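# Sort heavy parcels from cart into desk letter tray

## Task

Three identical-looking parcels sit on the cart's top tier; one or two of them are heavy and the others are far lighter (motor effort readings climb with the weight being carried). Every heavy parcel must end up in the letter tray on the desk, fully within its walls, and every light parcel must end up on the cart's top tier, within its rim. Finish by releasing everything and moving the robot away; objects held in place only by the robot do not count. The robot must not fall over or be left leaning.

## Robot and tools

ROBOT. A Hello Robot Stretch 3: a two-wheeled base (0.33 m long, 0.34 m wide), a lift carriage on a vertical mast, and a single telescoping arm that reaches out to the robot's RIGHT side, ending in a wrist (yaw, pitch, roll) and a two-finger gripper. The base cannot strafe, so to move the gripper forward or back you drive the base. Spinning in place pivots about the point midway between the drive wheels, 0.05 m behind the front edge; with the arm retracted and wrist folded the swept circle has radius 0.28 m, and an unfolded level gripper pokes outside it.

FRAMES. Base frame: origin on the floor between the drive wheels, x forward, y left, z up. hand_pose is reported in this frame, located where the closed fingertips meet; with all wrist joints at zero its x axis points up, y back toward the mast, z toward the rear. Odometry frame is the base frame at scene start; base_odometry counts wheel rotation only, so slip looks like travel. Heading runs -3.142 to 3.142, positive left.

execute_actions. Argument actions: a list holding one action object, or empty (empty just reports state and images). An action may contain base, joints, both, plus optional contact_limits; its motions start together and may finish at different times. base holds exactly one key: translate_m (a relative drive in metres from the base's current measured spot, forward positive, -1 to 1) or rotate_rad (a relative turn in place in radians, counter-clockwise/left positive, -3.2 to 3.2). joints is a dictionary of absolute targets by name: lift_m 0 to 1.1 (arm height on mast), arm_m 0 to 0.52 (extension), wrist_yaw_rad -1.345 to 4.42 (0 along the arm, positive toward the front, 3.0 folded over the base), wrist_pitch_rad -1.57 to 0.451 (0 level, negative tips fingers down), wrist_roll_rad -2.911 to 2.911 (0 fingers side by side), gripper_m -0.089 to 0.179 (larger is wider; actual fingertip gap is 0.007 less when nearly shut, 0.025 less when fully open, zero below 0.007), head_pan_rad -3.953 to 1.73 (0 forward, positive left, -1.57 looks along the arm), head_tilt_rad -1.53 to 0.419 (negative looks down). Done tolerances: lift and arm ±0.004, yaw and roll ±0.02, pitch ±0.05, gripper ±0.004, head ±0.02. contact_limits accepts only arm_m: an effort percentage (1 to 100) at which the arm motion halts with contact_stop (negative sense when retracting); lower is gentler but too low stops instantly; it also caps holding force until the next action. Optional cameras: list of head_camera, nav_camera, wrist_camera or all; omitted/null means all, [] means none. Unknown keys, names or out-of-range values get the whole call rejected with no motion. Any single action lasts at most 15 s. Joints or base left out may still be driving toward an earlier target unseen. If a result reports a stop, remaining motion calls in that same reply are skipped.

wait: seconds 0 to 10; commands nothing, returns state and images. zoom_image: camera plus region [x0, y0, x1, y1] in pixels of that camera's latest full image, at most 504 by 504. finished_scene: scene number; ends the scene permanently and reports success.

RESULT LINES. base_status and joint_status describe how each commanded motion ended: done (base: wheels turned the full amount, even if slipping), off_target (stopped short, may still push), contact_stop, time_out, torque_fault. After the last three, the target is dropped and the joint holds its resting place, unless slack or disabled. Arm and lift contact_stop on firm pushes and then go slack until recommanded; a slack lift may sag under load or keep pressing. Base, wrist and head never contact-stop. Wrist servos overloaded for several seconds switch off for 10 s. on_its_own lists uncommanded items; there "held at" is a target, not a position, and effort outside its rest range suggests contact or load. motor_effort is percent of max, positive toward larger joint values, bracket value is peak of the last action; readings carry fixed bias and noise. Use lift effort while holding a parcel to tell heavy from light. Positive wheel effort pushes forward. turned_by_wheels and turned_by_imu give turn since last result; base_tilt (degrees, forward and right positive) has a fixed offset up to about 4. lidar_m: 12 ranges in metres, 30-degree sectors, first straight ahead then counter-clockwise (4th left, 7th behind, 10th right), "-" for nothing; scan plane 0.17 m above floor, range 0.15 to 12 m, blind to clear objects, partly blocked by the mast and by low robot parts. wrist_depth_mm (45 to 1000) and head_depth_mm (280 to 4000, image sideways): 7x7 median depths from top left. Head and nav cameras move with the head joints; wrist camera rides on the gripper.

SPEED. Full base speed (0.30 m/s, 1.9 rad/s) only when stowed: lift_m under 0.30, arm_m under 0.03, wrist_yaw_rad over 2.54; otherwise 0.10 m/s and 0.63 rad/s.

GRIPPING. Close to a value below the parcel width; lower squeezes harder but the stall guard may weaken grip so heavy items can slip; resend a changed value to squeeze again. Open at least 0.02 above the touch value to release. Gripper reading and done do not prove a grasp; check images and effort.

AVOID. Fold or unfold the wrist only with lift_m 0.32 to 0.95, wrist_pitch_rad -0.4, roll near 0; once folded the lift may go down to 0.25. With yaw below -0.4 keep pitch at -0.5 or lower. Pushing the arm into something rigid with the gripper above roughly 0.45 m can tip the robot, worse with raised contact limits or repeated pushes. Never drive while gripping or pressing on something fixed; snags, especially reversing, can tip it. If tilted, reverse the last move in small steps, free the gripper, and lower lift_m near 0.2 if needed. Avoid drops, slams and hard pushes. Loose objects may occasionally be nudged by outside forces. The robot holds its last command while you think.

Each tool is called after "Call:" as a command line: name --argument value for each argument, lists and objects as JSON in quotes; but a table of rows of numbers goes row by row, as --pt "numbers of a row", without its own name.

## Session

Call:
execute_actions --actions '[]'

Scene clock: 0.00 s.
base_odometry: x=+0.000 y=+0.000 heading=+0.000 (m, m, rad; odometry frame)
turned_by_wheels: +0.000 (rad since the last result)
turned_by_imu: +0.000 (rad since the last result)
base_tilt: forward=-1.0 right=+1.9 (deg)
lidar_m: 2.14 2.03 1.61 1.92 1.82 1.86 1.77 1.46 1.77 2.34 1.95 1.99
head_depth_mm: 1713 2464 2765 2705 2713 2652 2479 / 1719 2460 2739 2774 2711 2779 2432 / 1735 2481 2548 2515 2528 2509 2405 / 1765 2313 2342 2345 2348 2327 2280 / 1768 2183 2178 2179 2175 2163 2153 / 1776 2068 2066 2070 2069 2081 2067 / 1793 1939 1959 1920 1935 1966 1930
base_status: not commanded
joint_positions: lift_m=+0.579 arm_m=+0.001 wrist_yaw_rad=+2.995 wrist_pitch_rad=-0.460 wrist_roll_rad=-0.004 gripper_m=+0.037 head_pan_rad=-0.015 head_tilt_rad=-0.022
joint_status: not commanded
motor_effort: left_wheel=+0 right_wheel=-1 lift_m=+34 arm_m=-1 wrist_yaw_rad=+1 wrist_pitch_rad=+5 wrist_roll_rad=+1 gripper_m=+0 head_pan_rad=+1 head_tilt_rad=+2 (%)
hand_pose: x=+0.0107 y=+0.0709 z=+0.5821 quat_wxyz=(+0.211, +0.697, +0.111, +0.677) (m; base frame)
wrist_depth_mm: - - - - - - - / - - - - - - - / - - - - - - - / - - - - - - - / - 962 - 971 958 906 905 / 823 838 - 818 - 776 797 / 733 719 - 714 716 710 715
pictures: head_camera (sideways: a quarter turn clockwise sets it upright), nav_camera (sideways: a quarter turn counterclockwise sets it upright), wrist_camera
Images, in order (width x height): head_camera 896x504, nav_camera 672x504, wrist_camera 644x364.

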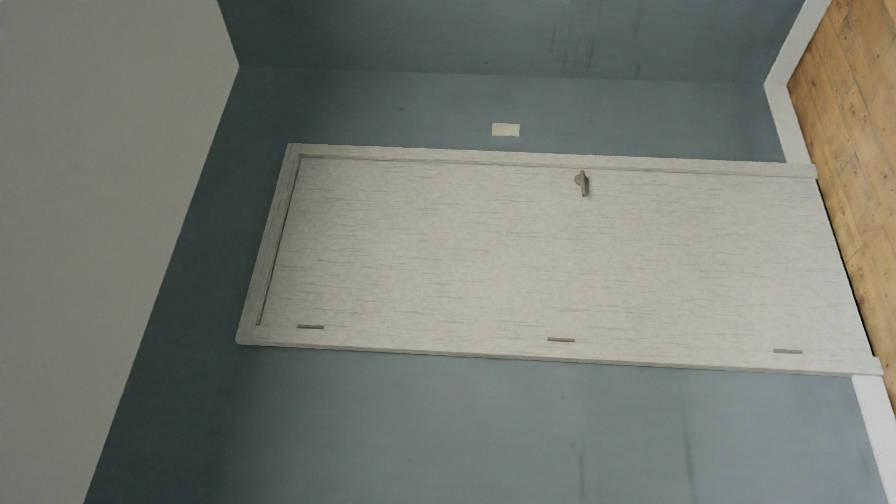

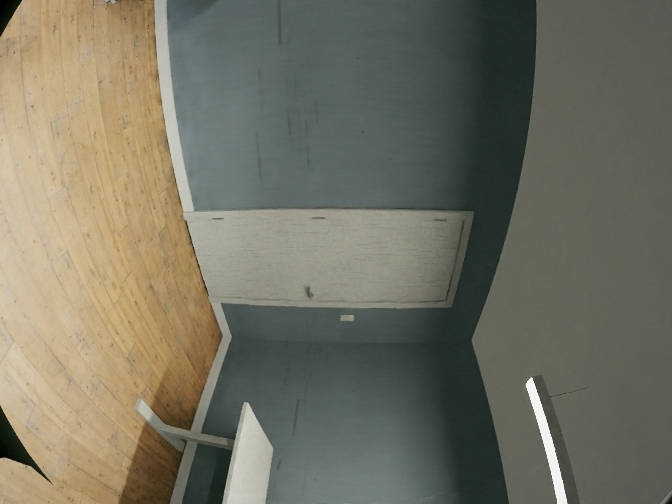

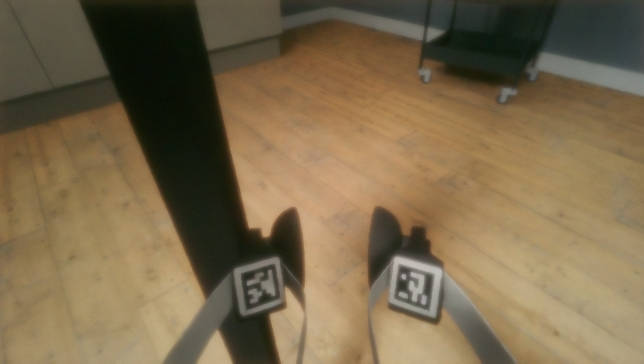

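Call:
execute_actions --actions '[{"base":{"rotate_rad":1.26},"joints":{"head_pan_rad":-0.3,"head_tilt_rad":-0.6,"lift_m":0.285,"wrist_pitch_rad":-0.4}}]' --cameras '["head_camera"]'

Call:
execute_actions --actions '[{"base":{"translate_m":1.0},"joints":{"head_pan_rad":-0.5,"head_tilt_rad":-0.7}}]' --cameras '["head_camera","nav_camera"]'

Scene clock: 10.43 s.
base_odometry: x=+0.000 y=+0.000 heading=+1.260 (m, m, rad; odometry frame)
turned_by_wheels: +1.260 (rad since the last result)
turned_by_imu: +1.278 (rad since the last result)
base_tilt: forward=-1.0 right=+2.0 (deg)
lidar_m: 1.63 1.83 1.82 1.81 1.52 1.72 1.91 1.94 1.99 2.49 2.05 1.60
head_depth_mm: 1644 1764 1911 2101 1935 1542 1288 / 1700 1835 2006 2188 1909 1528 1281 / 1777 1916 2084 2299 1913 1542 1269 / 1862 2007 2029 2046 1902 1525 1268 / 1932 2104 1959 2022 1871 1505 1262 / 2022 2206 2457 2340 1858 1496 1251 / 2124 2337 2580 2406 1842 1482 1246
base_status: done
joint_positions: lift_m=+0.285 arm_m=+0.001 wrist_yaw_rad=+2.995 wrist_pitch_rad=-0.421 wrist_roll_rad=-0.004 gripper_m=+0.037 head_pan_rad=-0.293 head_tilt_rad=-0.593
joint_status: all done
motor_effort: left_wheel=-2(5) right_wheel=+1(3) lift_m=+30(32) arm_m=-1(1) wrist_yaw_rad=+1(1) wrist_pitch_rad=+8(8) wrist_roll_rad=+0(0) gripper_m=+1(0) head_pan_rad=-3(21) head_tilt_rad=-5(48) (%)
hand_pose: x=+0.0115 y=+0.0759 z=+0.2972 quat_wxyz=(+0.198, +0.699, +0.097, +0.681) (m; base frame)
wrist_depth_mm: - - - - - - - / - - - - - - - / 919 959 908 889 868 868 862 / 745 719 707 709 694 678 686 / 604 605 - 583 587 570 559 / 508 510 - 526 - 485 482 / 461 - - - 433 432 427
pictures: head_camera (sideways: a quarter turn clockwise sets it upright)
Images, in order (width x height): head_camera 896x504.

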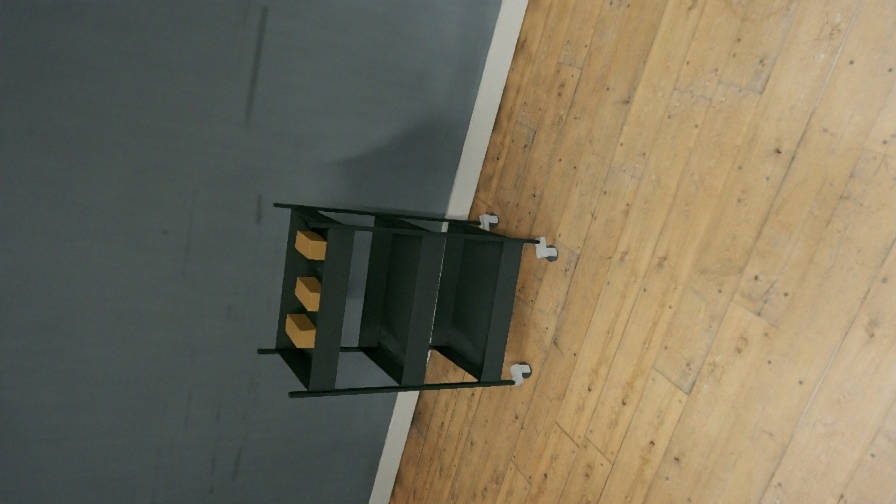

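Scene clock: 15.47 s.
base_odometry: x=+0.306 y=+0.952 heading=+1.260 (m, m, rad; odometry frame)
turned_by_wheels: +0.000 (rad since the last result)
turned_by_imu: +0.006 (rad since the last result)
base_tilt: forward=-1.0 right=+1.9 (deg)
lidar_m: 0.72 1.18 1.18 1.30 2.23 2.20 2.76 2.82 2.50 1.55 0.73 0.70
head_depth_mm: 1013 1113 1243 1391 1581 1446 1215 / 1035 1140 1266 1119 1584 1403 1215 / 1055 1160 1305 1029 1127 1271 1213 / 1080 1196 1328 1011 1123 1272 1206 / 1114 1226 1348 1012 1143 1258 1200 / 1122 1256 1396 1041 1136 1284 1184 / 1160 1291 1467 1666 1665 1390 1188
base_status: done
joint_positions: lift_m=+0.285 arm_m=+0.001 wrist_yaw_rad=+2.995 wrist_pitch_rad=-0.420 wrist_roll_rad=-0.004 gripper_m=+0.037 head_pan_rad=-0.493 head_tilt_rad=-0.692
joint_status: all done
motor_effort: left_wheel=-2(5) right_wheel=+1(5) lift_m=+30(30) arm_m=-1(1) wrist_yaw_rad=+1(1) wrist_pitch_rad=+8(8) wrist_roll_rad=+0(0) gripper_m=+0(0) head_pan_rad=-2(18) head_tilt_rad=-6(21) (%)
hand_pose: x=+0.0115 y=+0.0760 z=+0.2973 quat_wxyz=(+0.198, +0.699, +0.097, +0.681) (m; base frame)
wrist_depth_mm: - - - - - - 874 / - - - - - - - / 958 923 914 906 873 837 839 / 725 741 720 706 695 681 672 / 616 592 - 579 598 561 571 / 507 505 - 534 - 489 478 / 463 - - - 429 431 419
pictures: head_camera (sideways: a quarter turn clockwise sets it upright), nav_camera (sideways: a quarter turn counterclockwise sets it upright)
Images, in order (width x height): head_camera 896x504, nav_camera 672x504.

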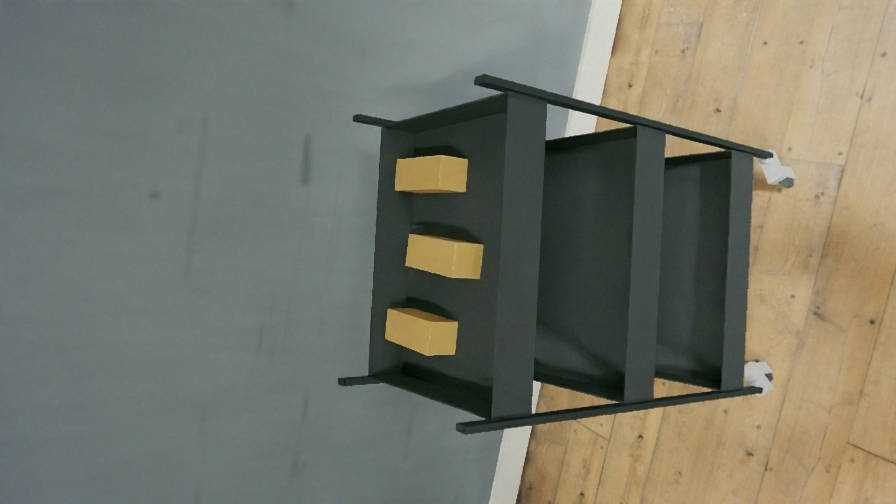

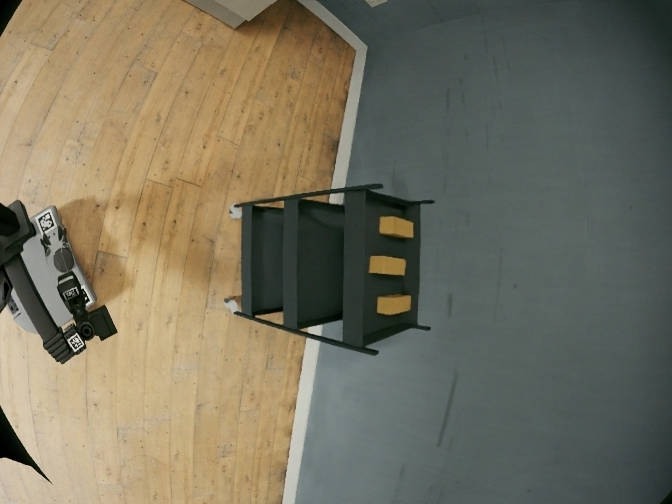

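Call:
execute_actions --actions '[{"base":{"translate_m":0.2},"joints":{"lift_m":0.6}}]' --cameras '[]'

Call:
execute_actions --actions '[{"base":{"rotate_rad":0.98},"joints":{"lift_m":0.88,"wrist_yaw_rad":0,"head_pan_rad":-1.57,"head_tilt_rad":-0.85}}]' --cameras '["head_camera"]'

Call:
execute_actions --actions '[{"joints":{"arm_m":0.36,"wrist_pitch_rad":-0.93,"gripper_m":0.082}}]' --cameras '["head_camera","wrist_camera"]'

Scene clock: 26.23 s.
base_odometry: x=+0.367 y=+1.142 heading=+1.260 (m, m, rad; odometry frame)
turned_by_wheels: +0.000 (rad since the last result)
turned_by_imu: +0.000 (rad since the last result)
base_tilt: forward=-1.0 right=+1.9 (deg)
lidar_m: 1.24 1.05 1.05 1.16 1.85 2.38 2.93 3.01 2.58 1.36 0.55 0.53
head_depth_mm: 884 973 1080 1175 848 991 1194 / 907 996 1112 1003 849 970 1114 / 925 1023 1139 1004 824 962 1136 / 948 1050 1172 1007 833 976 1131 / 969 1078 1209 1011 813 971 1116 / 995 1101 1248 1420 1573 1354 1187 / 1016 1130 1284 1474 1627 1385 1187
base_status: done
joint_positions: lift_m=+0.600 arm_m=+0.001 wrist_yaw_rad=+2.995 wrist_pitch_rad=-0.420 wrist_roll_rad=-0.004 gripper_m=+0.037 head_pan_rad=-0.493 head_tilt_rad=-0.693
joint_status: all done
motor_effort: left_wheel=-2(6) right_wheel=+1(6) lift_m=+38(40) arm_m=-1(1) wrist_yaw_rad=+1(1) wrist_pitch_rad=+7(8) wrist_roll_rad=+0(0) gripper_m=+0(0) head_pan_rad=-2(2) head_tilt_rad=-5(5) (%)
hand_pose: x=+0.0115 y=+0.0761 z=+0.6121 quat_wxyz=(+0.198, +0.699, +0.097, +0.681) (m; base frame)
wrist_depth_mm: - - - - - 908 798 / - - - - - 971 844 / - - - - - - 940 / - - - - - - - / - - - - - - 981 / 885 882 - 866 - 860 830 / 783 802 - 738 756 730 737
pictures: none
No camera images: the call's "cameras" was empty. Leave "cameras" out to get every camera's image.

Scene clock: 29.60 s.
base_odometry: x=+0.367 y=+1.142 heading=+2.239 (m, m, rad; odometry frame)
turned_by_wheels: +0.980 (rad since the last result)
turned_by_imu: +0.994 (rad since the last result)
base_tilt: forward=-1.0 right=+1.9 (deg)
lidar_m: 1.05 1.13 1.70 2.37 2.85 2.99 2.64 1.43 0.56 0.53 0.53 1.06
head_depth_mm: 919 1038 1197 875 1541 - - / 933 1057 1136 889 1057 - - / 948 1075 1164 873 - - - / 960 1097 1188 859 - - 1103 / 976 1112 1204 863 1019 1197 1130 / 993 1126 1268 892 1417 1254 1124 / 1008 1151 1344 1612 1480 1274 1118
base_status: done
joint_positions: lift_m=+0.880 arm_m=+0.001 wrist_yaw_rad=+0.003 wrist_pitch_rad=-0.420 wrist_roll_rad=-0.004 gripper_m=+0.037 head_pan_rad=-1.563 head_tilt_rad=-0.840
joint_status: all done
motor_effort: left_wheel=-2(5) right_wheel=+2(5) lift_m=+38(39) arm_m=-1(1) wrist_yaw_rad=-2(1) wrist_pitch_rad=+7(7) wrist_roll_rad=+0(0) gripper_m=+0(0) head_pan_rad=-3(34) head_tilt_rad=-7(27) (%)
hand_pose: x=-0.0208 y=-0.3699 z=+0.8921 quat_wxyz=(+0.694, +0.149, -0.689, -0.146) (m; base frame)
wrist_depth_mm: 917 851 838 847 796 745 713 / - 958 926 898 844 837 794 / - - 981 657 666 876 849 / - - 562 557 562 553 887 / - - 494 493 505 416 - / - - 410 705 - - - / - - 645 660 622 - -
pictures: head_camera (sideways: a quarter turn clockwise sets it upright)
Images, in order (width x height): head_camera 896x504.

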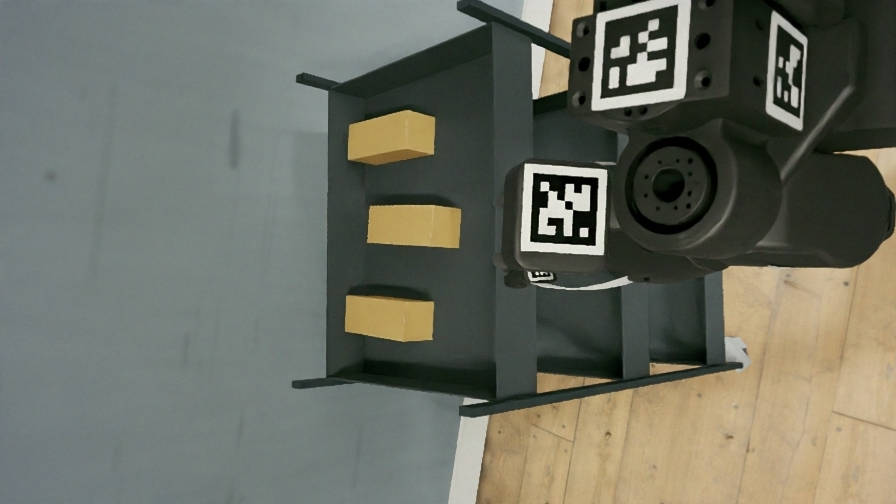

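Scene clock: 33.43 s.
base_odometry: x=+0.367 y=+1.142 heading=+2.239 (m, m, rad; odometry frame)
turned_by_wheels: +0.000 (rad since the last result)
turned_by_imu: -0.001 (rad since the last result)
base_tilt: forward=-1.0 right=+2.0 (deg)
lidar_m: 1.05 1.13 1.70 2.38 2.85 3.02 2.63 1.43 0.56 0.53 0.53 1.06
head_depth_mm: 920 1028 - - 1427 1316 1138 / 940 1014 994 882 1007 1239 1151 / 949 1036 980 860 1029 1229 1133 / 961 1084 1215 852 1021 1220 1129 / 975 1114 1207 864 1014 1195 1130 / 994 1130 1276 891 1420 1259 1123 / 1007 1152 1346 1605 1476 1272 1121
base_status: not commanded
joint_positions: lift_m=+0.880 arm_m=+0.360 wrist_yaw_rad=+0.002 wrist_pitch_rad=-0.937 wrist_roll_rad=-0.004 gripper_m=+0.082 head_pan_rad=-1.563 head_tilt_rad=-0.840
joint_status: all done
motor_effort: left_wheel=-2(1) right_wheel=+1(1) lift_m=+38(38) arm_m=+3(3) wrist_yaw_rad=-1(2) wrist_pitch_rad=+2(7) wrist_roll_rad=+0(0) gripper_m=+0(82) head_pan_rad=-2(3) head_tilt_rad=-6(7) (%)
hand_pose: x=-0.0214 y=-0.6368 z=+0.7978 quat_wxyz=(+0.633, +0.321, -0.629, -0.318) (m; base frame)
wrist_depth_mm: 737 663 641 341 340 331 545 / 946 351 332 366 364 304 319 / - 330 301 336 338 284 294 / - 304 289 273 316 302 301 / - 307 307 275 295 297 290 / 260 290 - 284 281 280 275 / 241 270 267 268 263 263 263
pictures: head_camera (sideways: a quarter turn clockwise sets it upright), wrist_camera
Images, in order (width x height): head_camera 896x504, wrist_camera 644x364.

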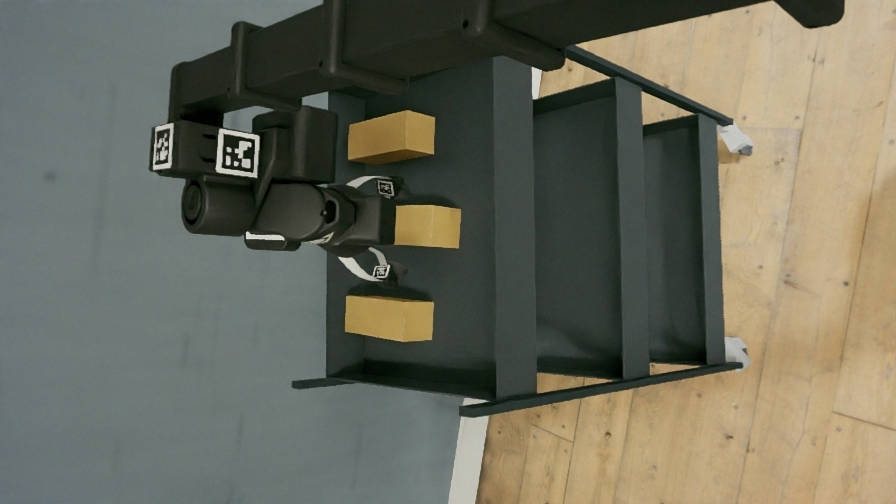

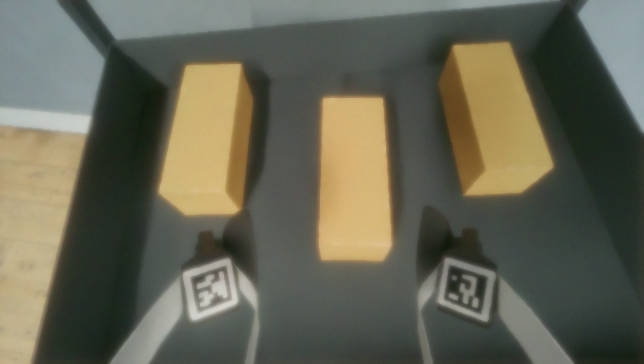

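Call:
execute_actions --actions '[{"base":{"translate_m":-0.01},"joints":{"arm_m":0.44,"lift_m":0.825,"gripper_m":0.09}}]' --cameras '["wrist_camera"]'

Call:
execute_actions --actions '[{"joints":{"lift_m":0.769}}]' --cameras '["wrist_camera"]'

Call:
execute_actions --actions '[{"joints":{"gripper_m":0.004}}]' --cameras '[]'

Call:
execute_actions --actions '[{"joints":{"lift_m":0.787}}]' --cameras '["wrist_camera"]'

Scene clock: 41.43 s.
base_odometry: x=+0.373 y=+1.135 heading=+2.239 (m, m, rad; odometry frame)
turned_by_wheels: +0.000 (rad since the last result)
turned_by_imu: -0.001 (rad since the last result)
base_tilt: forward=-1.0 right=+1.9 (deg)
lidar_m: 1.06 1.14 1.71 2.37 2.86 2.99 2.63 1.43 0.56 0.53 0.53 1.07
head_depth_mm: 915 1034 1175 - - - - / 932 1032 - 869 1030 1258 1148 / 946 1031 979 879 1027 1226 1142 / 962 1079 1208 850 1020 1227 1134 / 976 1112 1207 864 1009 1204 1133 / 999 1139 1273 890 1015 1227 1130 / 1002 1155 1344 1611 1484 1276 1119
base_status: done
joint_positions: lift_m=+0.825 arm_m=+0.440 wrist_yaw_rad=+0.002 wrist_pitch_rad=-0.938 wrist_roll_rad=-0.004 gripper_m=+0.090 head_pan_rad=-1.563 head_tilt_rad=-0.840
joint_status: all done
motor_effort: left_wheel=-2(5) right_wheel=+1(2) lift_m=+30(36) arm_m=+3(2) wrist_yaw_rad=-1(1) wrist_pitch_rad=+3(3) wrist_roll_rad=+0(0) gripper_m=+1(42) head_pan_rad=-2(2) head_tilt_rad=-7(7) (%)
hand_pose: x=-0.0214 y=-0.7166 z=+0.7430 quat_wxyz=(+0.633, +0.321, -0.629, -0.319) (m; base frame)
wrist_depth_mm: 623 599 561 519 484 253 242 / 251 247 262 270 280 235 258 / 267 229 284 283 276 222 247 / 261 211 262 209 256 207 205 / 244 200 251 194 239 202 188 / 230 191 231 182 222 225 222 / 224 222 221 172 212 212 212
pictures: wrist_camera
Images, in order (width x height): wrist_camera 644x364.

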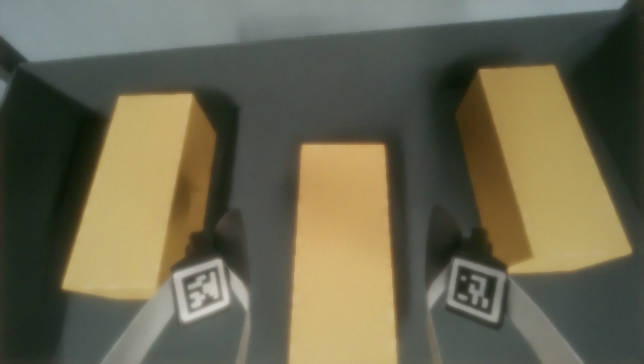

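Scene clock: 42.77 s.
base_odometry: x=+0.373 y=+1.135 heading=+2.239 (m, m, rad; odometry frame)
turned_by_wheels: +0.000 (rad since the last result)
turned_by_imu: +0.000 (rad since the last result)
base_tilt: forward=-1.0 right=+1.9 (deg)
lidar_m: 1.06 1.14 1.71 2.37 2.85 2.99 2.63 1.43 0.56 0.53 0.53 1.07
head_depth_mm: 920 1033 1197 1316 1534 - - / 930 1052 1159 - 1029 1229 1151 / 941 1076 - 880 1026 1224 1144 / 959 1093 1192 846 1013 1223 1131 / 978 1112 1206 866 1014 1208 1135 / 990 1133 1274 891 1005 1236 1122 / 1010 1153 1342 1623 1477 1272 1115
base_status: not commanded
joint_positions: lift_m=+0.769 arm_m=+0.440 wrist_yaw_rad=+0.002 wrist_pitch_rad=-0.938 wrist_roll_rad=-0.004 gripper_m=+0.090 head_pan_rad=-1.563 head_tilt_rad=-0.840
joint_status: all done
motor_effort: left_wheel=-2(2) right_wheel=+1(1) lift_m=+30(30) arm_m=+3(3) wrist_yaw_rad=-1(1) wrist_pitch_rad=+3(3) wrist_roll_rad=+0(0) gripper_m=+0(0) head_pan_rad=-3(2) head_tilt_rad=-7(8) (%)
hand_pose: x=-0.0214 y=-0.7166 z=+0.6870 quat_wxyz=(+0.633, +0.321, -0.629, -0.319) (m; base frame)
wrist_depth_mm: 203 204 221 227 231 201 175 / 176 179 239 236 231 201 161 / 162 171 219 155 208 205 150 / 150 170 204 146 194 193 143 / 140 169 194 136 136 183 153 / 177 179 178 128 126 174 172 / 172 170 169 119 121 163 161
pictures: wrist_camera
Images, in order (width x height): wrist_camera 644x364.

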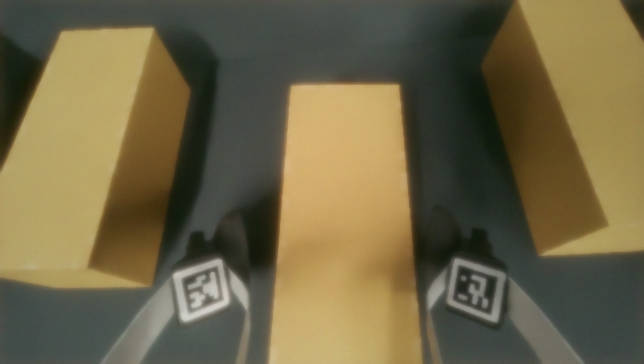

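Scene clock: 44.10 s.
base_odometry: x=+0.374 y=+1.135 heading=+2.239 (m, m, rad; odometry frame)
turned_by_wheels: +0.000 (rad since the last result)
turned_by_imu: -0.001 (rad since the last result)
base_tilt: forward=-1.0 right=+2.0 (deg)
lidar_m: 1.06 1.14 1.72 2.37 2.85 3.00 2.63 1.43 0.57 0.53 0.53 1.07
head_depth_mm: 921 1039 1193 1317 1547 - - / 930 1054 1163 - 1032 1216 1152 / 946 1066 - 879 1021 1232 1139 / 961 1091 1187 849 1023 1228 1142 / 972 1112 1194 866 1015 1207 1134 / 992 1131 1273 866 1010 1236 1133 / 1010 1149 1332 1604 1487 1280 1120
base_status: not commanded
joint_positions: lift_m=+0.769 arm_m=+0.440 wrist_yaw_rad=-0.003 wrist_pitch_rad=-0.938 wrist_roll_rad=-0.004 gripper_m=+0.005 head_pan_rad=-1.563 head_tilt_rad=-0.840
joint_status: all done
motor_effort: left_wheel=-4(3) right_wheel=+6(5) lift_m=+30(30) arm_m=+3(3) wrist_yaw_rad=+3(2) wrist_pitch_rad=+3(3) wrist_roll_rad=+0(0) gripper_m=-22(99) head_pan_rad=-3(3) head_tilt_rad=-7(7) (%)
hand_pose: x=-0.0220 y=-0.7167 z=+0.6870 quat_wxyz=(+0.632, +0.320, -0.629, -0.320) (m; base frame)
wrist_depth_mm: 202 205 220 225 231 196 175 / 175 179 237 234 232 198 162 / 160 174 219 155 210 200 151 / 150 173 205 144 193 194 142 / 140 171 193 136 136 183 152 / 169 176 - 127 126 174 172 / 171 171 167 120 121 163 162
pictures: none
No camera images: the call's "cameras" was empty. Leave "cameras" out to get every camera's image.

Scene clock: 45.00 s.
base_odometry: x=+0.373 y=+1.135 heading=+2.239 (m, m, rad; odometry frame)
turned_by_wheels: +0.000 (rad since the last result)
turned_by_imu: +0.000 (rad since the last result)
base_tilt: forward=-1.0 right=+2.0 (deg)
lidar_m: 1.06 1.14 1.71 2.38 2.85 2.99 2.62 1.43 0.57 0.53 0.53 1.07
head_depth_mm: 915 1037 1188 1328 - - - / 927 1049 - 863 1034 1234 1158 / 944 1063 - 875 1024 1230 1140 / 956 1082 1184 837 1017 1222 1133 / 974 1113 1206 864 1013 1205 1133 / 991 1129 1274 886 1013 1231 1127 / 1006 1148 1343 1613 1469 1275 1118
base_status: not commanded
joint_positions: lift_m=+0.787 arm_m=+0.440 wrist_yaw_rad=-0.003 wrist_pitch_rad=-0.970 wrist_roll_rad=-0.004 gripper_m=+0.005 head_pan_rad=-1.563 head_tilt_rad=-0.840
joint_status: all done
motor_effort: left_wheel=-2(4) right_wheel=+1(5) lift_m=+43(45) arm_m=+3(3) wrist_yaw_rad=+2(2) wrist_pitch_rad=+15(17) wrist_roll_rad=+0(0) gripper_m=-20(21) head_pan_rad=-3(3) head_tilt_rad=-7(7) (%)
hand_pose: x=-0.0219 y=-0.7096 z=+0.7004 quat_wxyz=(+0.627, +0.330, -0.624, -0.330) (m; base frame)
wrist_depth_mm: 214 211 228 237 243 197 190 / 193 188 248 245 241 201 173 / 175 179 230 156 224 201 162 / 163 171 216 145 207 204 153 / 152 170 205 135 137 194 177 / 193 192 - 127 128 186 184 / 184 185 181 120 176 175 175
pictures: wrist_camera
Images, in order (width x height): wrist_camera 644x364.

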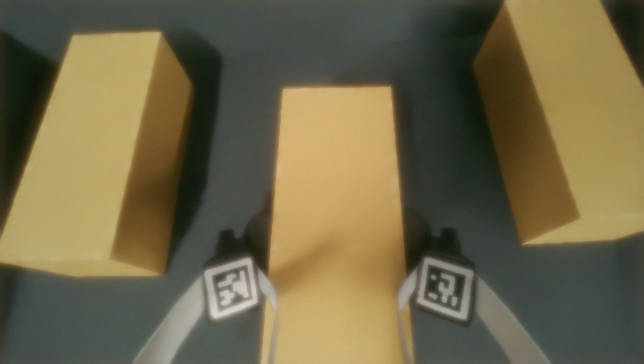

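Call:
execute_actions --actions '[{"joints":{"lift_m":0.77}}]' --cameras '[]'

Call:
execute_actions --actions '[{"joints":{"gripper_m":0.08}}]' --cameras '[]'

Call:
execute_actions --actions '[{"joints":{"lift_m":0.835}}]' --cameras '[]'

Call:
execute_actions --actions '[{"base":{"translate_m":-0.123},"joints":{"arm_m":0.485}}]' --cameras '["wrist_camera"]'

Scene clock: 52.50 s.
base_odometry: x=+0.373 y=+1.135 heading=+2.239 (m, m, rad; odometry frame)
turned_by_wheels: +0.000 (rad since the last result)
turned_by_imu: -0.001 (rad since the last result)
base_tilt: forward=-1.0 right=+1.9 (deg)
lidar_m: 1.06 1.14 1.72 2.37 2.86 3.00 2.62 1.43 0.57 0.53 0.53 1.07
head_depth_mm: 920 1040 1193 1307 1542 - - / 933 1051 1164 - 1033 1237 1149 / 950 1071 - 880 1030 1221 1139 / 961 1090 1191 834 1017 1220 1139 / 977 1104 1204 870 1018 1202 1129 / 994 1130 1278 866 1009 1224 1121 / 1003 1149 1347 1607 1483 1272 1119
base_status: not commanded
joint_positions: lift_m=+0.770 arm_m=+0.440 wrist_yaw_rad=-0.003 wrist_pitch_rad=-0.963 wrist_roll_rad=-0.004 gripper_m=+0.005 head_pan_rad=-1.563 head_tilt_rad=-0.840
joint_status: all done
motor_effort: left_wheel=-2(2) right_wheel=+2(2) lift_m=+21(40) arm_m=+3(3) wrist_yaw_rad=+2(2) wrist_pitch_rad=+12(16) wrist_roll_rad=+1(0) gripper_m=-20(21) head_pan_rad=-3(2) head_tilt_rad=-7(7) (%)
hand_pose: x=-0.0219 y=-0.7110 z=+0.6850 quat_wxyz=(+0.628, +0.328, -0.625, -0.328) (m; base frame)
wrist_depth_mm: 206 208 227 235 236 199 171 / 173 176 235 230 227 201 159 / 159 172 216 154 209 203 148 / 149 171 203 143 195 193 142 / 139 170 193 135 135 182 174 / 181 180 - 127 127 174 172 / 172 172 168 120 162 165 163
pictures: none
No camera images: the call's "cameras" was empty. Leave "cameras" out to get every camera's image.

Scene clock: 53.77 s.
base_odometry: x=+0.373 y=+1.135 heading=+2.239 (m, m, rad; odometry frame)
turned_by_wheels: +0.000 (rad since the last result)
turned_by_imu: +0.000 (rad since the last result)
base_tilt: forward=-1.0 right=+1.9 (deg)
lidar_m: 1.05 1.14 1.71 2.37 2.86 3.00 2.62 1.43 0.56 0.53 0.53 1.07
head_depth_mm: 917 1035 1195 1317 1543 - - / 934 1055 1159 - 1028 1233 1144 / 946 1068 - 868 1025 1225 1141 / 963 1085 1185 833 1026 1223 1133 / 977 1110 1200 865 1016 1198 1129 / 988 1128 1275 890 1013 1223 1124 / 1010 1149 1342 1607 1473 1279 1118
base_status: not commanded
joint_positions: lift_m=+0.770 arm_m=+0.440 wrist_yaw_rad=-0.003 wrist_pitch_rad=-0.943 wrist_roll_rad=-0.004 gripper_m=+0.080 head_pan_rad=-1.563 head_tilt_rad=-0.840
joint_status: all done
motor_effort: left_wheel=-2(2) right_wheel=+1(2) lift_m=+29(29) arm_m=+3(3) wrist_yaw_rad=+3(2) wrist_pitch_rad=+5(13) wrist_roll_rad=+0(1) gripper_m=+0(81) head_pan_rad=-2(2) head_tilt_rad=-7(7) (%)
hand_pose: x=-0.0219 y=-0.7155 z=+0.6873 quat_wxyz=(+0.631, +0.321, -0.629, -0.322) (m; base frame)
wrist_depth_mm: 204 206 220 227 233 197 176 / 176 178 238 234 231 200 161 / 163 171 218 156 211 202 151 / 150 172 205 146 198 194 143 / 140 170 194 135 137 183 152 / 178 179 - 128 128 176 173 / 172 170 168 121 162 163 163
pictures: none
No camera images: the call's "cameras" was empty. Leave "cameras" out to get every camera's image.

Scene clock: 55.20 s.
base_odometry: x=+0.373 y=+1.135 heading=+2.239 (m, m, rad; odometry frame)
turned_by_wheels: +0.000 (rad since the last result)
turned_by_imu: +0.000 (rad since the last result)
base_tilt: forward=-1.0 right=+1.9 (deg)
lidar_m: 1.06 1.14 1.71 2.37 2.86 3.00 2.62 1.43 0.57 0.53 0.53 1.07
head_depth_mm: 920 1037 1166 - - - 1161 / 935 1027 - 867 1025 1260 1142 / 948 1033 983 877 1023 1226 1143 / 960 1086 1194 851 1017 1220 1137 / 975 1109 1210 867 1020 1212 1125 / 987 1130 1276 888 1006 1232 1119 / 1002 1152 1349 1615 1475 1273 1123
base_status: not commanded
joint_positions: lift_m=+0.835 arm_m=+0.440 wrist_yaw_rad=-0.003 wrist_pitch_rad=-0.942 wrist_roll_rad=-0.004 gripper_m=+0.080 head_pan_rad=-1.563 head_tilt_rad=-0.840
joint_status: all done
motor_effort: left_wheel=-2(2) right_wheel=+1(1) lift_m=+38(40) arm_m=+3(3) wrist_yaw_rad=+2(3) wrist_pitch_rad=+4(5) wrist_roll_rad=+0(0) gripper_m=+1(0) head_pan_rad=-3(2) head_tilt_rad=-7(6) (%)
hand_pose: x=-0.0219 y=-0.7157 z=+0.7521 quat_wxyz=(+0.631, +0.321, -0.629, -0.321) (m; base frame)
wrist_depth_mm: 635 597 568 535 488 462 254 / 259 266 264 270 280 244 266 / 269 242 289 294 288 230 255 / 266 222 269 219 268 214 242 / 256 206 259 204 251 207 200 / 240 199 - 189 234 233 230 / 230 233 228 180 222 220 220
pictures: none
No camera images: the call's "cameras" was empty. Leave "cameras" out to get every camera's image.

Scene clock: 57.67 s.
base_odometry: x=+0.450 y=+1.038 heading=+2.239 (m, m, rad; odometry frame)
turned_by_wheels: +0.000 (rad since the last result)
turned_by_imu: -0.001 (rad since the last result)
base_tilt: forward=-1.0 right=+1.9 (deg)
lidar_m: 1.18 1.27 1.91 2.37 2.87 2.89 2.50 1.41 1.12 0.54 0.55 1.20
head_depth_mm: 908 1022 1152 - - - 1157 / 921 1003 1228 1411 1492 1304 1151 / 934 1018 1183 883 991 1248 1140 / 950 1065 1004 875 1016 1227 1137 / 967 1094 1193 846 1012 1219 1126 / 981 1111 1220 862 1007 1207 1127 / 989 1136 1239 841 980 1226 1122
base_status: done
joint_positions: lift_m=+0.835 arm_m=+0.485 wrist_yaw_rad=-0.003 wrist_pitch_rad=-0.942 wrist_roll_rad=-0.004 gripper_m=+0.080 head_pan_rad=-1.563 head_tilt_rad=-0.840
joint_status: all done
motor_effort: left_wheel=-1(4) right_wheel=+1(3) lift_m=+38(38) arm_m=+3(4) wrist_yaw_rad=+2(2) wrist_pitch_rad=+4(4) wrist_roll_rad=+0(0) gripper_m=+0(1) head_pan_rad=-2(3) head_tilt_rad=-8(6) (%)
hand_pose: x=-0.0219 y=-0.7607 z=+0.7521 quat_wxyz=(+0.631, +0.321, -0.629, -0.321) (m; base frame)
wrist_depth_mm: 538 514 488 483 449 416 417 / 685 626 575 527 249 507 496 / 249 259 266 258 271 609 590 / 284 282 276 219 267 732 778 / 259 208 263 204 250 891 907 / 245 195 - 192 194 828 833 / 230 186 230 221 221 215 796
pictures: wrist_camera
Images, in order (width x height): wrist_camera 644x364.

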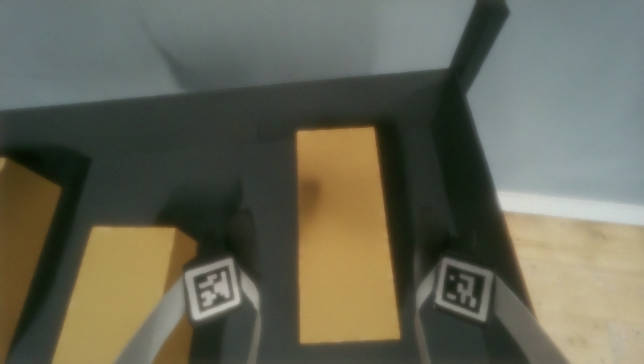

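Call:
execute_actions --actions '[{"base":{"translate_m":-0.003},"joints":{"lift_m":0.77,"arm_m":0.499}}]' --cameras '["wrist_camera"]'

Call:
execute_actions --actions '[{"joints":{"gripper_m":0.004}}]' --cameras '[]'

Call:
execute_actions --actions '[{"joints":{"lift_m":0.787}}]' --cameras '["wrist_camera"]'

Scene clock: 68.57 s.
base_odometry: x=+0.452 y=+1.036 heading=+2.239 (m, m, rad; odometry frame)
turned_by_wheels: +0.000 (rad since the last result)
turned_by_imu: -0.001 (rad since the last result)
base_tilt: forward=-1.0 right=+1.9 (deg)
lidar_m: 1.18 1.28 1.91 2.37 2.86 2.90 2.50 1.41 1.12 0.54 0.55 1.20
head_depth_mm: 904 1013 1176 1363 1525 - - / 917 1035 1153 - 1529 1311 1141 / 931 1040 1140 869 1026 1253 1139 / 949 1070 1175 877 1019 1214 1136 / 961 1089 1189 844 1009 1216 1129 / 979 1120 1212 866 1007 1201 1122 / 993 1136 1244 834 1001 1222 1123
base_status: done
joint_positions: lift_m=+0.770 arm_m=+0.499 wrist_yaw_rad=-0.003 wrist_pitch_rad=-0.942 wrist_roll_rad=-0.004 gripper_m=+0.080 head_pan_rad=-1.563 head_tilt_rad=-0.840
joint_status: all done
motor_effort: left_wheel=-1(5) right_wheel=+1(2) lift_m=+30(35) arm_m=+3(3) wrist_yaw_rad=+2(2) wrist_pitch_rad=+4(4) wrist_roll_rad=+0(0) gripper_m=+0(0) head_pan_rad=-2(2) head_tilt_rad=-7(8) (%)
hand_pose: x=-0.0219 y=-0.7747 z=+0.6874 quat_wxyz=(+0.631, +0.321, -0.629, -0.321) (m; base frame)
wrist_depth_mm: 489 460 177 177 177 178 403 / 188 192 200 191 210 174 474 / 219 222 220 156 211 164 571 / 209 208 205 146 198 169 674 / 141 190 193 136 137 167 135 / 133 168 - 128 127 155 128 / 130 162 169 121 123 163 119
pictures: wrist_camera
Images, in order (width x height): wrist_camera 644x364.

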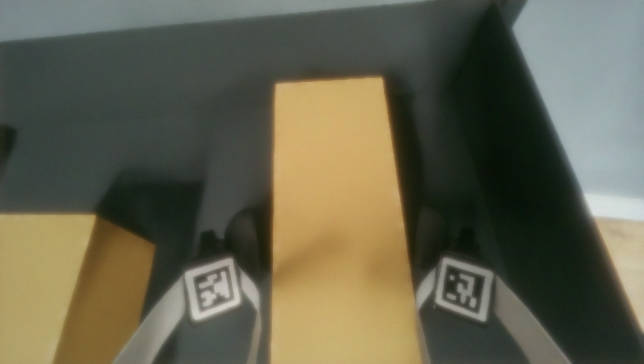

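Scene clock: 69.80 s.
base_odometry: x=+0.452 y=+1.036 heading=+2.239 (m, m, rad; odometry frame)
turned_by_wheels: +0.000 (rad since the last result)
turned_by_imu: +0.000 (rad since the last result)
base_tilt: forward=-1.0 right=+1.9 (deg)
lidar_m: 1.18 1.28 1.91 2.37 2.87 2.89 2.49 1.41 1.12 0.54 0.55 1.20
head_depth_mm: 908 1023 1176 1369 1537 - - / 919 1031 1157 - 1515 1296 1150 / 937 1043 1135 872 973 1252 1143 / 951 1073 1173 877 1019 1220 1144 / 961 1095 1181 846 1014 1209 1126 / 977 1108 1209 862 1005 1214 1122 / 989 1132 1234 839 1009 1225 1125
base_status: not commanded
joint_positions: lift_m=+0.770 arm_m=+0.499 wrist_yaw_rad=-0.003 wrist_pitch_rad=-0.942 wrist_roll_rad=-0.004 gripper_m=+0.005 head_pan_rad=-1.563 head_tilt_rad=-0.840
joint_status: all done
motor_effort: left_wheel=-2(2) right_wheel=+1(2) lift_m=+30(30) arm_m=+3(3) wrist_yaw_rad=+2(2) wrist_pitch_rad=+4(4) wrist_roll_rad=+0(0) gripper_m=-21(96) head_pan_rad=-2(2) head_tilt_rad=-7(8) (%)
hand_pose: x=-0.0219 y=-0.7747 z=+0.6874 quat_wxyz=(+0.631, +0.321, -0.629, -0.321) (m; base frame)
wrist_depth_mm: 500 467 176 176 174 179 407 / 188 193 198 190 210 174 475 / 218 221 218 155 214 163 566 / 210 206 205 145 197 168 675 / 140 189 193 135 136 173 135 / 133 173 - 127 128 164 128 / 131 163 168 120 162 161 118
pictures: none
No camera images: the call's "cameras" was empty. Leave "cameras" out to get every camera's image.

Scene clock: 70.67 s.
base_odometry: x=+0.452 y=+1.036 heading=+2.239 (m, m, rad; odometry frame)
turned_by_wheels: +0.000 (rad since the last result)
turned_by_imu: +0.000 (rad since the last result)
base_tilt: forward=-1.0 right=+1.9 (deg)
lidar_m: 1.18 1.28 1.91 2.37 2.87 2.89 2.49 1.41 1.12 0.54 0.55 1.20
head_depth_mm: 905 1021 1177 1352 - - - / 923 1029 1187 1359 1537 1304 1146 / 936 1027 1134 870 1024 1260 1144 / 951 1069 1192 862 1025 1220 1140 / 960 1097 1186 847 1015 1218 1131 / 976 1113 1210 862 1005 1206 1123 / 995 1134 1246 834 1004 1225 1120
base_status: not commanded
joint_positions: lift_m=+0.787 arm_m=+0.499 wrist_yaw_rad=-0.003 wrist_pitch_rad=-0.945 wrist_roll_rad=-0.004 gripper_m=+0.005 head_pan_rad=-1.563 head_tilt_rad=-0.840
joint_status: all done
motor_effort: left_wheel=-2(2) right_wheel=+1(2) lift_m=+39(42) arm_m=+3(3) wrist_yaw_rad=+2(2) wrist_pitch_rad=+6(6) wrist_roll_rad=+1(0) gripper_m=-20(21) head_pan_rad=-3(3) head_tilt_rad=-8(7) (%)
hand_pose: x=-0.0219 y=-0.7740 z=+0.7037 quat_wxyz=(+0.631, +0.322, -0.628, -0.322) (m; base frame)
wrist_depth_mm: 517 510 464 429 407 395 403 / 197 192 199 190 211 204 477 / 230 234 233 156 229 191 588 / 226 223 221 144 213 171 724 / 157 208 209 135 136 172 845 / 147 174 - 127 128 165 791 / 139 162 182 120 177 175 139
pictures: wrist_camera
Images, in order (width x height): wrist_camera 644x364.

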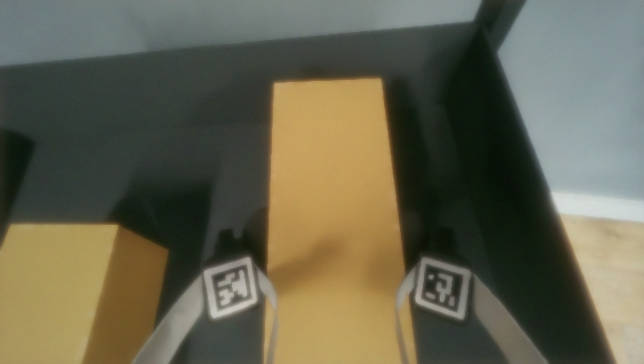

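Call:
execute_actions --actions '[{"joints":{"lift_m":0.77}}]' --cameras '[]'

Call:
execute_actions --actions '[{"joints":{"gripper_m":0.08}}]' --cameras '[]'

Call:
execute_actions --actions '[{"joints":{"lift_m":0.835}}]' --cameras '[]'

Call:
execute_actions --actions '[{"base":{"translate_m":0.247},"joints":{"arm_m":0.47}}]' --cameras '["wrist_camera"]'

Scene clock: 76.67 s.
base_odometry: x=+0.452 y=+1.036 heading=+2.239 (m, m, rad; odometry frame)
turned_by_wheels: +0.000 (rad since the last result)
turned_by_imu: -0.001 (rad since the last result)
base_tilt: forward=-1.0 right=+1.9 (deg)
lidar_m: 1.18 1.28 1.91 2.37 2.87 2.89 2.50 1.41 1.12 0.54 0.55 1.20
head_depth_mm: 908 1027 1179 1370 1542 - - / 922 1034 1153 - 1529 1305 1145 / 933 1035 1138 872 979 1261 1143 / 944 1073 1178 878 1019 1229 1132 / 959 1097 1192 851 1015 1214 1135 / 975 1114 1210 860 1007 1202 1126 / 991 1133 1248 840 1001 1240 1123
base_status: not commanded
joint_positions: lift_m=+0.770 arm_m=+0.499 wrist_yaw_rad=-0.003 wrist_pitch_rad=-0.946 wrist_roll_rad=-0.004 gripper_m=+0.005 head_pan_rad=-1.563 head_tilt_rad=-0.840
joint_status: all done
motor_effort: left_wheel=-2(2) right_wheel=+2(2) lift_m=+30(36) arm_m=+3(3) wrist_yaw_rad=+3(2) wrist_pitch_rad=+6(6) wrist_roll_rad=+0(0) gripper_m=-21(20) head_pan_rad=-3(3) head_tilt_rad=-7(8) (%)
hand_pose: x=-0.0219 y=-0.7739 z=+0.6870 quat_wxyz=(+0.631, +0.322, -0.628, -0.323) (m; base frame)
wrist_depth_mm: 491 175 176 177 176 180 409 / 189 193 199 192 209 174 477 / 220 218 219 155 212 165 564 / 208 207 203 144 196 170 699 / 140 190 192 136 136 173 134 / 133 173 - 127 128 165 123 / 130 162 168 120 162 161 119
pictures: none
No camera images: the call's "cameras" was empty. Leave "cameras" out to get every camera's image.

Scene clock: 77.90 s.
base_odometry: x=+0.452 y=+1.036 heading=+2.239 (m, m, rad; odometry frame)
turned_by_wheels: +0.000 (rad since the last result)
turned_by_imu: +0.000 (rad since the last result)
base_tilt: forward=-1.0 right=+2.0 (deg)
lidar_m: 1.18 1.28 1.91 2.37 2.87 2.90 2.51 1.41 1.11 0.54 0.55 1.20
head_depth_mm: 905 1024 1176 1362 1536 - - / 919 1028 1149 - 1525 1304 1149 / 930 1041 1135 868 1026 1249 1144 / 941 1072 1172 880 1017 1219 1135 / 962 1098 1187 841 1015 1217 1124 / 980 1115 1211 862 1009 1209 1125 / 991 1138 1239 835 1004 1229 1117
base_status: not commanded
joint_positions: lift_m=+0.770 arm_m=+0.499 wrist_yaw_rad=-0.002 wrist_pitch_rad=-0.943 wrist_roll_rad=-0.004 gripper_m=+0.080 head_pan_rad=-1.563 head_tilt_rad=-0.840
joint_status: all done
motor_effort: left_wheel=-1(1) right_wheel=+1(2) lift_m=+29(30) arm_m=+3(3) wrist_yaw_rad=+2(2) wrist_pitch_rad=+5(6) wrist_roll_rad=+0(1) gripper_m=+0(81) head_pan_rad=-2(2) head_tilt_rad=-7(6) (%)
hand_pose: x=-0.0219 y=-0.7744 z=+0.6873 quat_wxyz=(+0.631, +0.321, -0.628, -0.322) (m; base frame)
wrist_depth_mm: 498 457 178 177 176 179 406 / 187 192 199 189 208 175 480 / 220 220 219 156 212 165 576 / 209 208 206 144 196 170 668 / 140 190 192 136 160 168 135 / 133 168 - 127 128 156 123 / 130 161 167 120 162 163 118
pictures: none
No camera images: the call's "cameras" was empty. Leave "cameras" out to get every camera's image.

Scene clock: 79.33 s.
base_odometry: x=+0.452 y=+1.036 heading=+2.239 (m, m, rad; odometry frame)
turned_by_wheels: +0.000 (rad since the last result)
turned_by_imu: +0.000 (rad since the last result)
base_tilt: forward=-1.0 right=+1.9 (deg)
lidar_m: 1.18 1.27 1.91 2.37 2.87 2.89 2.50 1.41 1.12 0.54 0.55 1.20
head_depth_mm: 904 1022 1152 - - - 1157 / 920 1008 1231 1415 1492 1312 1144 / 934 - 1189 866 1028 1252 1140 / 946 1065 1082 877 1021 1221 1135 / 958 1090 1185 847 1013 1211 1128 / 973 1116 1215 862 1004 1212 1119 / 990 1135 1243 835 999 1230 1116
base_status: not commanded
joint_positions: lift_m=+0.835 arm_m=+0.499 wrist_yaw_rad=-0.002 wrist_pitch_rad=-0.942 wrist_roll_rad=-0.004 gripper_m=+0.080 head_pan_rad=-1.563 head_tilt_rad=-0.840
joint_status: all done
motor_effort: left_wheel=-1(1) right_wheel=+1(1) lift_m=+38(40) arm_m=+3(3) wrist_yaw_rad=+2(2) wrist_pitch_rad=+4(5) wrist_roll_rad=+1(0) gripper_m=+0(0) head_pan_rad=-2(2) head_tilt_rad=-8(7) (%)
hand_pose: x=-0.0219 y=-0.7746 z=+0.7521 quat_wxyz=(+0.631, +0.321, -0.629, -0.321) (m; base frame)
wrist_depth_mm: 518 503 475 456 435 402 404 / 645 614 567 539 488 476 474 / 253 248 244 245 256 608 591 / 279 278 273 217 265 744 754 / 259 261 260 205 248 895 871 / 245 196 - 190 232 855 854 / 189 185 227 180 224 208 792
pictures: none
No camera images: the call's "cameras" was empty. Leave "cameras" out to get every camera's image.

Scene clock: 83.10 s.
base_odometry: x=+0.299 y=+1.230 heading=+2.239 (m, m, rad; odometry frame)
turned_by_wheels: +0.000 (rad since the last result)
turned_by_imu: +0.000 (rad since the last result)
base_tilt: forward=-1.1 right=+2.0 (deg)
lidar_m: 0.94 1.01 1.52 2.33 2.83 3.10 2.74 1.45 0.55 0.51 1.22 0.95
head_depth_mm: 931 1049 1140 - - - 1160 / 945 1036 - 842 1010 1227 1143 / 959 1047 991 860 1004 1199 1146 / 976 1095 1201 859 996 1188 1135 / 987 1119 1282 1486 1467 1263 1135 / 1004 1142 1328 1597 1485 1279 1125 / 1017 1165 1360 1633 1475 1283 1121
base_status: done
joint_positions: lift_m=+0.835 arm_m=+0.470 wrist_yaw_rad=-0.002 wrist_pitch_rad=-0.942 wrist_roll_rad=-0.004 gripper_m=+0.080 head_pan_rad=-1.563 head_tilt_rad=-0.840
joint_status: all done
motor_effort: left_wheel=-2(1) right_wheel=+0(5) lift_m=+38(39) arm_m=-4(4) wrist_yaw_rad=+2(2) wrist_pitch_rad=+4(5) wrist_roll_rad=+0(0) gripper_m=+0(0) head_pan_rad=-2(2) head_tilt_rad=-7(7) (%)
hand_pose: x=-0.0219 y=-0.7466 z=+0.7521 quat_wxyz=(+0.631, +0.321, -0.629, -0.321) (m; base frame)
wrist_depth_mm: 604 569 546 526 498 483 463 / 741 659 657 596 566 246 246 / - 905 249 242 274 277 278 / - - 271 216 270 264 259 / 971 959 256 202 254 200 241 / 892 866 - 190 235 186 187 / 855 864 225 182 223 211 174
pictures: wrist_camera
Images, in order (width x height): wrist_camera 644x364.

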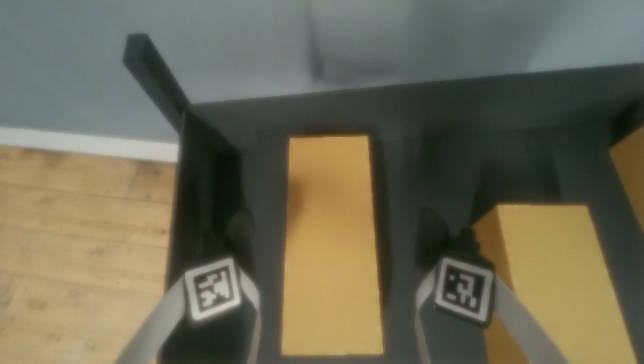

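Call:
execute_actions --actions '[{"base":{"translate_m":0.004},"joints":{"lift_m":0.769,"arm_m":0.482}}]' --cameras '["wrist_camera"]'

Call:
execute_actions --actions '[{"joints":{"gripper_m":0.004}}]' --cameras '[]'

Call:
execute_actions --actions '[{"joints":{"lift_m":0.787}}]' --cameras '["wrist_camera"]'

Scene clock: 88.73 s.
base_odometry: x=+0.296 y=+1.233 heading=+2.239 (m, m, rad; odometry frame)
turned_by_wheels: +0.000 (rad since the last result)
turned_by_imu: -0.001 (rad since the last result)
base_tilt: forward=-1.0 right=+1.9 (deg)
lidar_m: 0.93 1.01 1.51 2.34 2.84 3.11 2.75 1.44 0.55 0.50 1.22 0.95
head_depth_mm: 929 1047 1129 894 1010 - - / 947 1062 1150 - 1005 1197 1148 / 961 1071 - 859 999 1203 1144 / 973 1106 1206 858 999 1192 1138 / 987 1127 1280 1518 1460 1269 1127 / 1004 1147 1339 1587 1485 1277 1125 / 1022 1170 1359 1631 1471 1272 1121
base_status: done
joint_positions: lift_m=+0.769 arm_m=+0.482 wrist_yaw_rad=-0.002 wrist_pitch_rad=-0.942 wrist_roll_rad=-0.004 gripper_m=+0.080 head_pan_rad=-1.563 head_tilt_rad=-0.840
joint_status: all done
motor_effort: left_wheel=-1(2) right_wheel=+1(5) lift_m=+30(34) arm_m=+3(3) wrist_yaw_rad=+2(2) wrist_pitch_rad=+4(5) wrist_roll_rad=+1(0) gripper_m=+0(0) head_pan_rad=-2(3) head_tilt_rad=-7(8) (%)
hand_pose: x=-0.0219 y=-0.7577 z=+0.6864 quat_wxyz=(+0.631, +0.321, -0.629, -0.321) (m; base frame)
wrist_depth_mm: 592 163 505 173 172 172 175 / 742 176 187 179 194 207 215 / 927 170 216 155 209 210 208 / 946 162 203 144 195 196 146 / 903 148 191 136 136 182 134 / 819 140 - 126 127 171 131 / 784 132 167 120 121 163 131
pictures: wrist_camera
Images, in order (width x height): wrist_camera 644x364.

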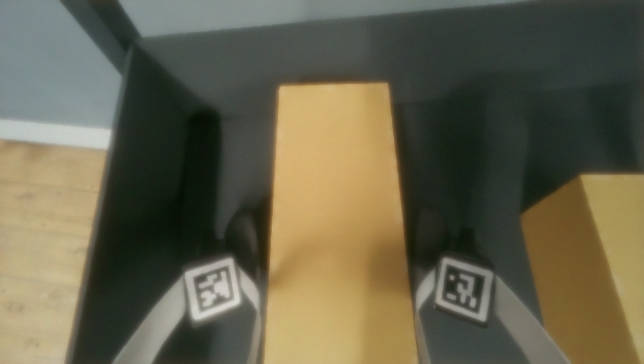

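Scene clock: 89.97 s.
base_odometry: x=+0.296 y=+1.233 heading=+2.239 (m, m, rad; odometry frame)
turned_by_wheels: +0.000 (rad since the last result)
turned_by_imu: +0.000 (rad since the last result)
base_tilt: forward=-1.0 right=+1.9 (deg)
lidar_m: 0.93 1.01 1.51 2.33 2.84 3.10 2.74 1.44 0.55 0.51 1.22 0.94
head_depth_mm: 932 1051 1131 897 1013 - - / 945 1066 1151 - 1010 1196 1155 / 961 1066 - 862 1004 1194 1150 / 974 1110 1211 858 1002 1191 1135 / 990 1130 1285 1530 1454 1266 1132 / 1007 1144 1330 1604 1497 1270 1122 / 1018 1170 1361 1629 1478 1270 1115
base_status: not commanded
joint_positions: lift_m=+0.769 arm_m=+0.482 wrist_yaw_rad=-0.002 wrist_pitch_rad=-0.942 wrist_roll_rad=-0.004 gripper_m=+0.005 head_pan_rad=-1.563 head_tilt_rad=-0.840
joint_status: all done
motor_effort: left_wheel=-2(2) right_wheel=+2(2) lift_m=+30(30) arm_m=+3(3) wrist_yaw_rad=+2(2) wrist_pitch_rad=+4(4) wrist_roll_rad=+0(1) gripper_m=-21(97) head_pan_rad=-2(2) head_tilt_rad=-7(7) (%)
hand_pose: x=-0.0219 y=-0.7578 z=+0.6865 quat_wxyz=(+0.631, +0.321, -0.629, -0.321) (m; base frame)
wrist_depth_mm: 588 164 493 172 172 172 176 / 744 175 188 179 196 206 214 / 926 171 215 156 211 211 207 / 933 164 203 144 196 197 145 / 874 149 193 135 135 182 133 / 822 145 - 126 127 173 131 / 794 132 168 119 161 163 131
pictures: none
No camera images: the call's "cameras" was empty. Leave "cameras" out to get every camera's image.

Scene clock: 90.87 s.
base_odometry: x=+0.296 y=+1.233 heading=+2.239 (m, m, rad; odometry frame)
turned_by_wheels: +0.000 (rad since the last result)
turned_by_imu: +0.000 (rad since the last result)
base_tilt: forward=-1.0 right=+2.0 (deg)
lidar_m: 0.93 1.01 1.51 2.33 2.84 3.10 2.75 1.44 0.55 0.51 1.22 0.94
head_depth_mm: 933 1048 1128 897 - - - / 945 1057 1155 843 1020 1218 1151 / 956 1066 - 861 1011 1201 1139 / 973 1104 1215 855 999 1183 1133 / 985 1128 1284 1518 1473 1260 1134 / 1004 1141 1334 1588 1493 1280 1121 / 1022 1167 1361 1625 1480 1278 1119
base_status: not commanded
joint_positions: lift_m=+0.787 arm_m=+0.482 wrist_yaw_rad=-0.002 wrist_pitch_rad=-0.945 wrist_roll_rad=-0.004 gripper_m=+0.005 head_pan_rad=-1.563 head_tilt_rad=-0.840
joint_status: all done
motor_effort: left_wheel=-2(2) right_wheel=+1(2) lift_m=+39(42) arm_m=+3(3) wrist_yaw_rad=+2(2) wrist_pitch_rad=+5(6) wrist_roll_rad=+0(0) gripper_m=-20(21) head_pan_rad=-3(3) head_tilt_rad=-7(7) (%)
hand_pose: x=-0.0219 y=-0.7570 z=+0.7037 quat_wxyz=(+0.631, +0.322, -0.628, -0.322) (m; base frame)
wrist_depth_mm: 597 515 540 511 474 450 190 / 723 188 191 181 199 208 217 / 952 202 229 155 229 228 227 / 944 191 220 145 213 214 212 / 901 174 209 135 135 196 148 / 838 157 - 127 127 186 141 / 805 142 182 120 175 176 134
pictures: wrist_camera
Images, in order (width x height): wrist_camera 644x364.

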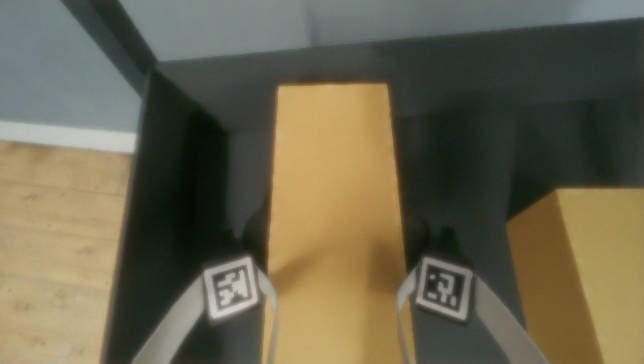

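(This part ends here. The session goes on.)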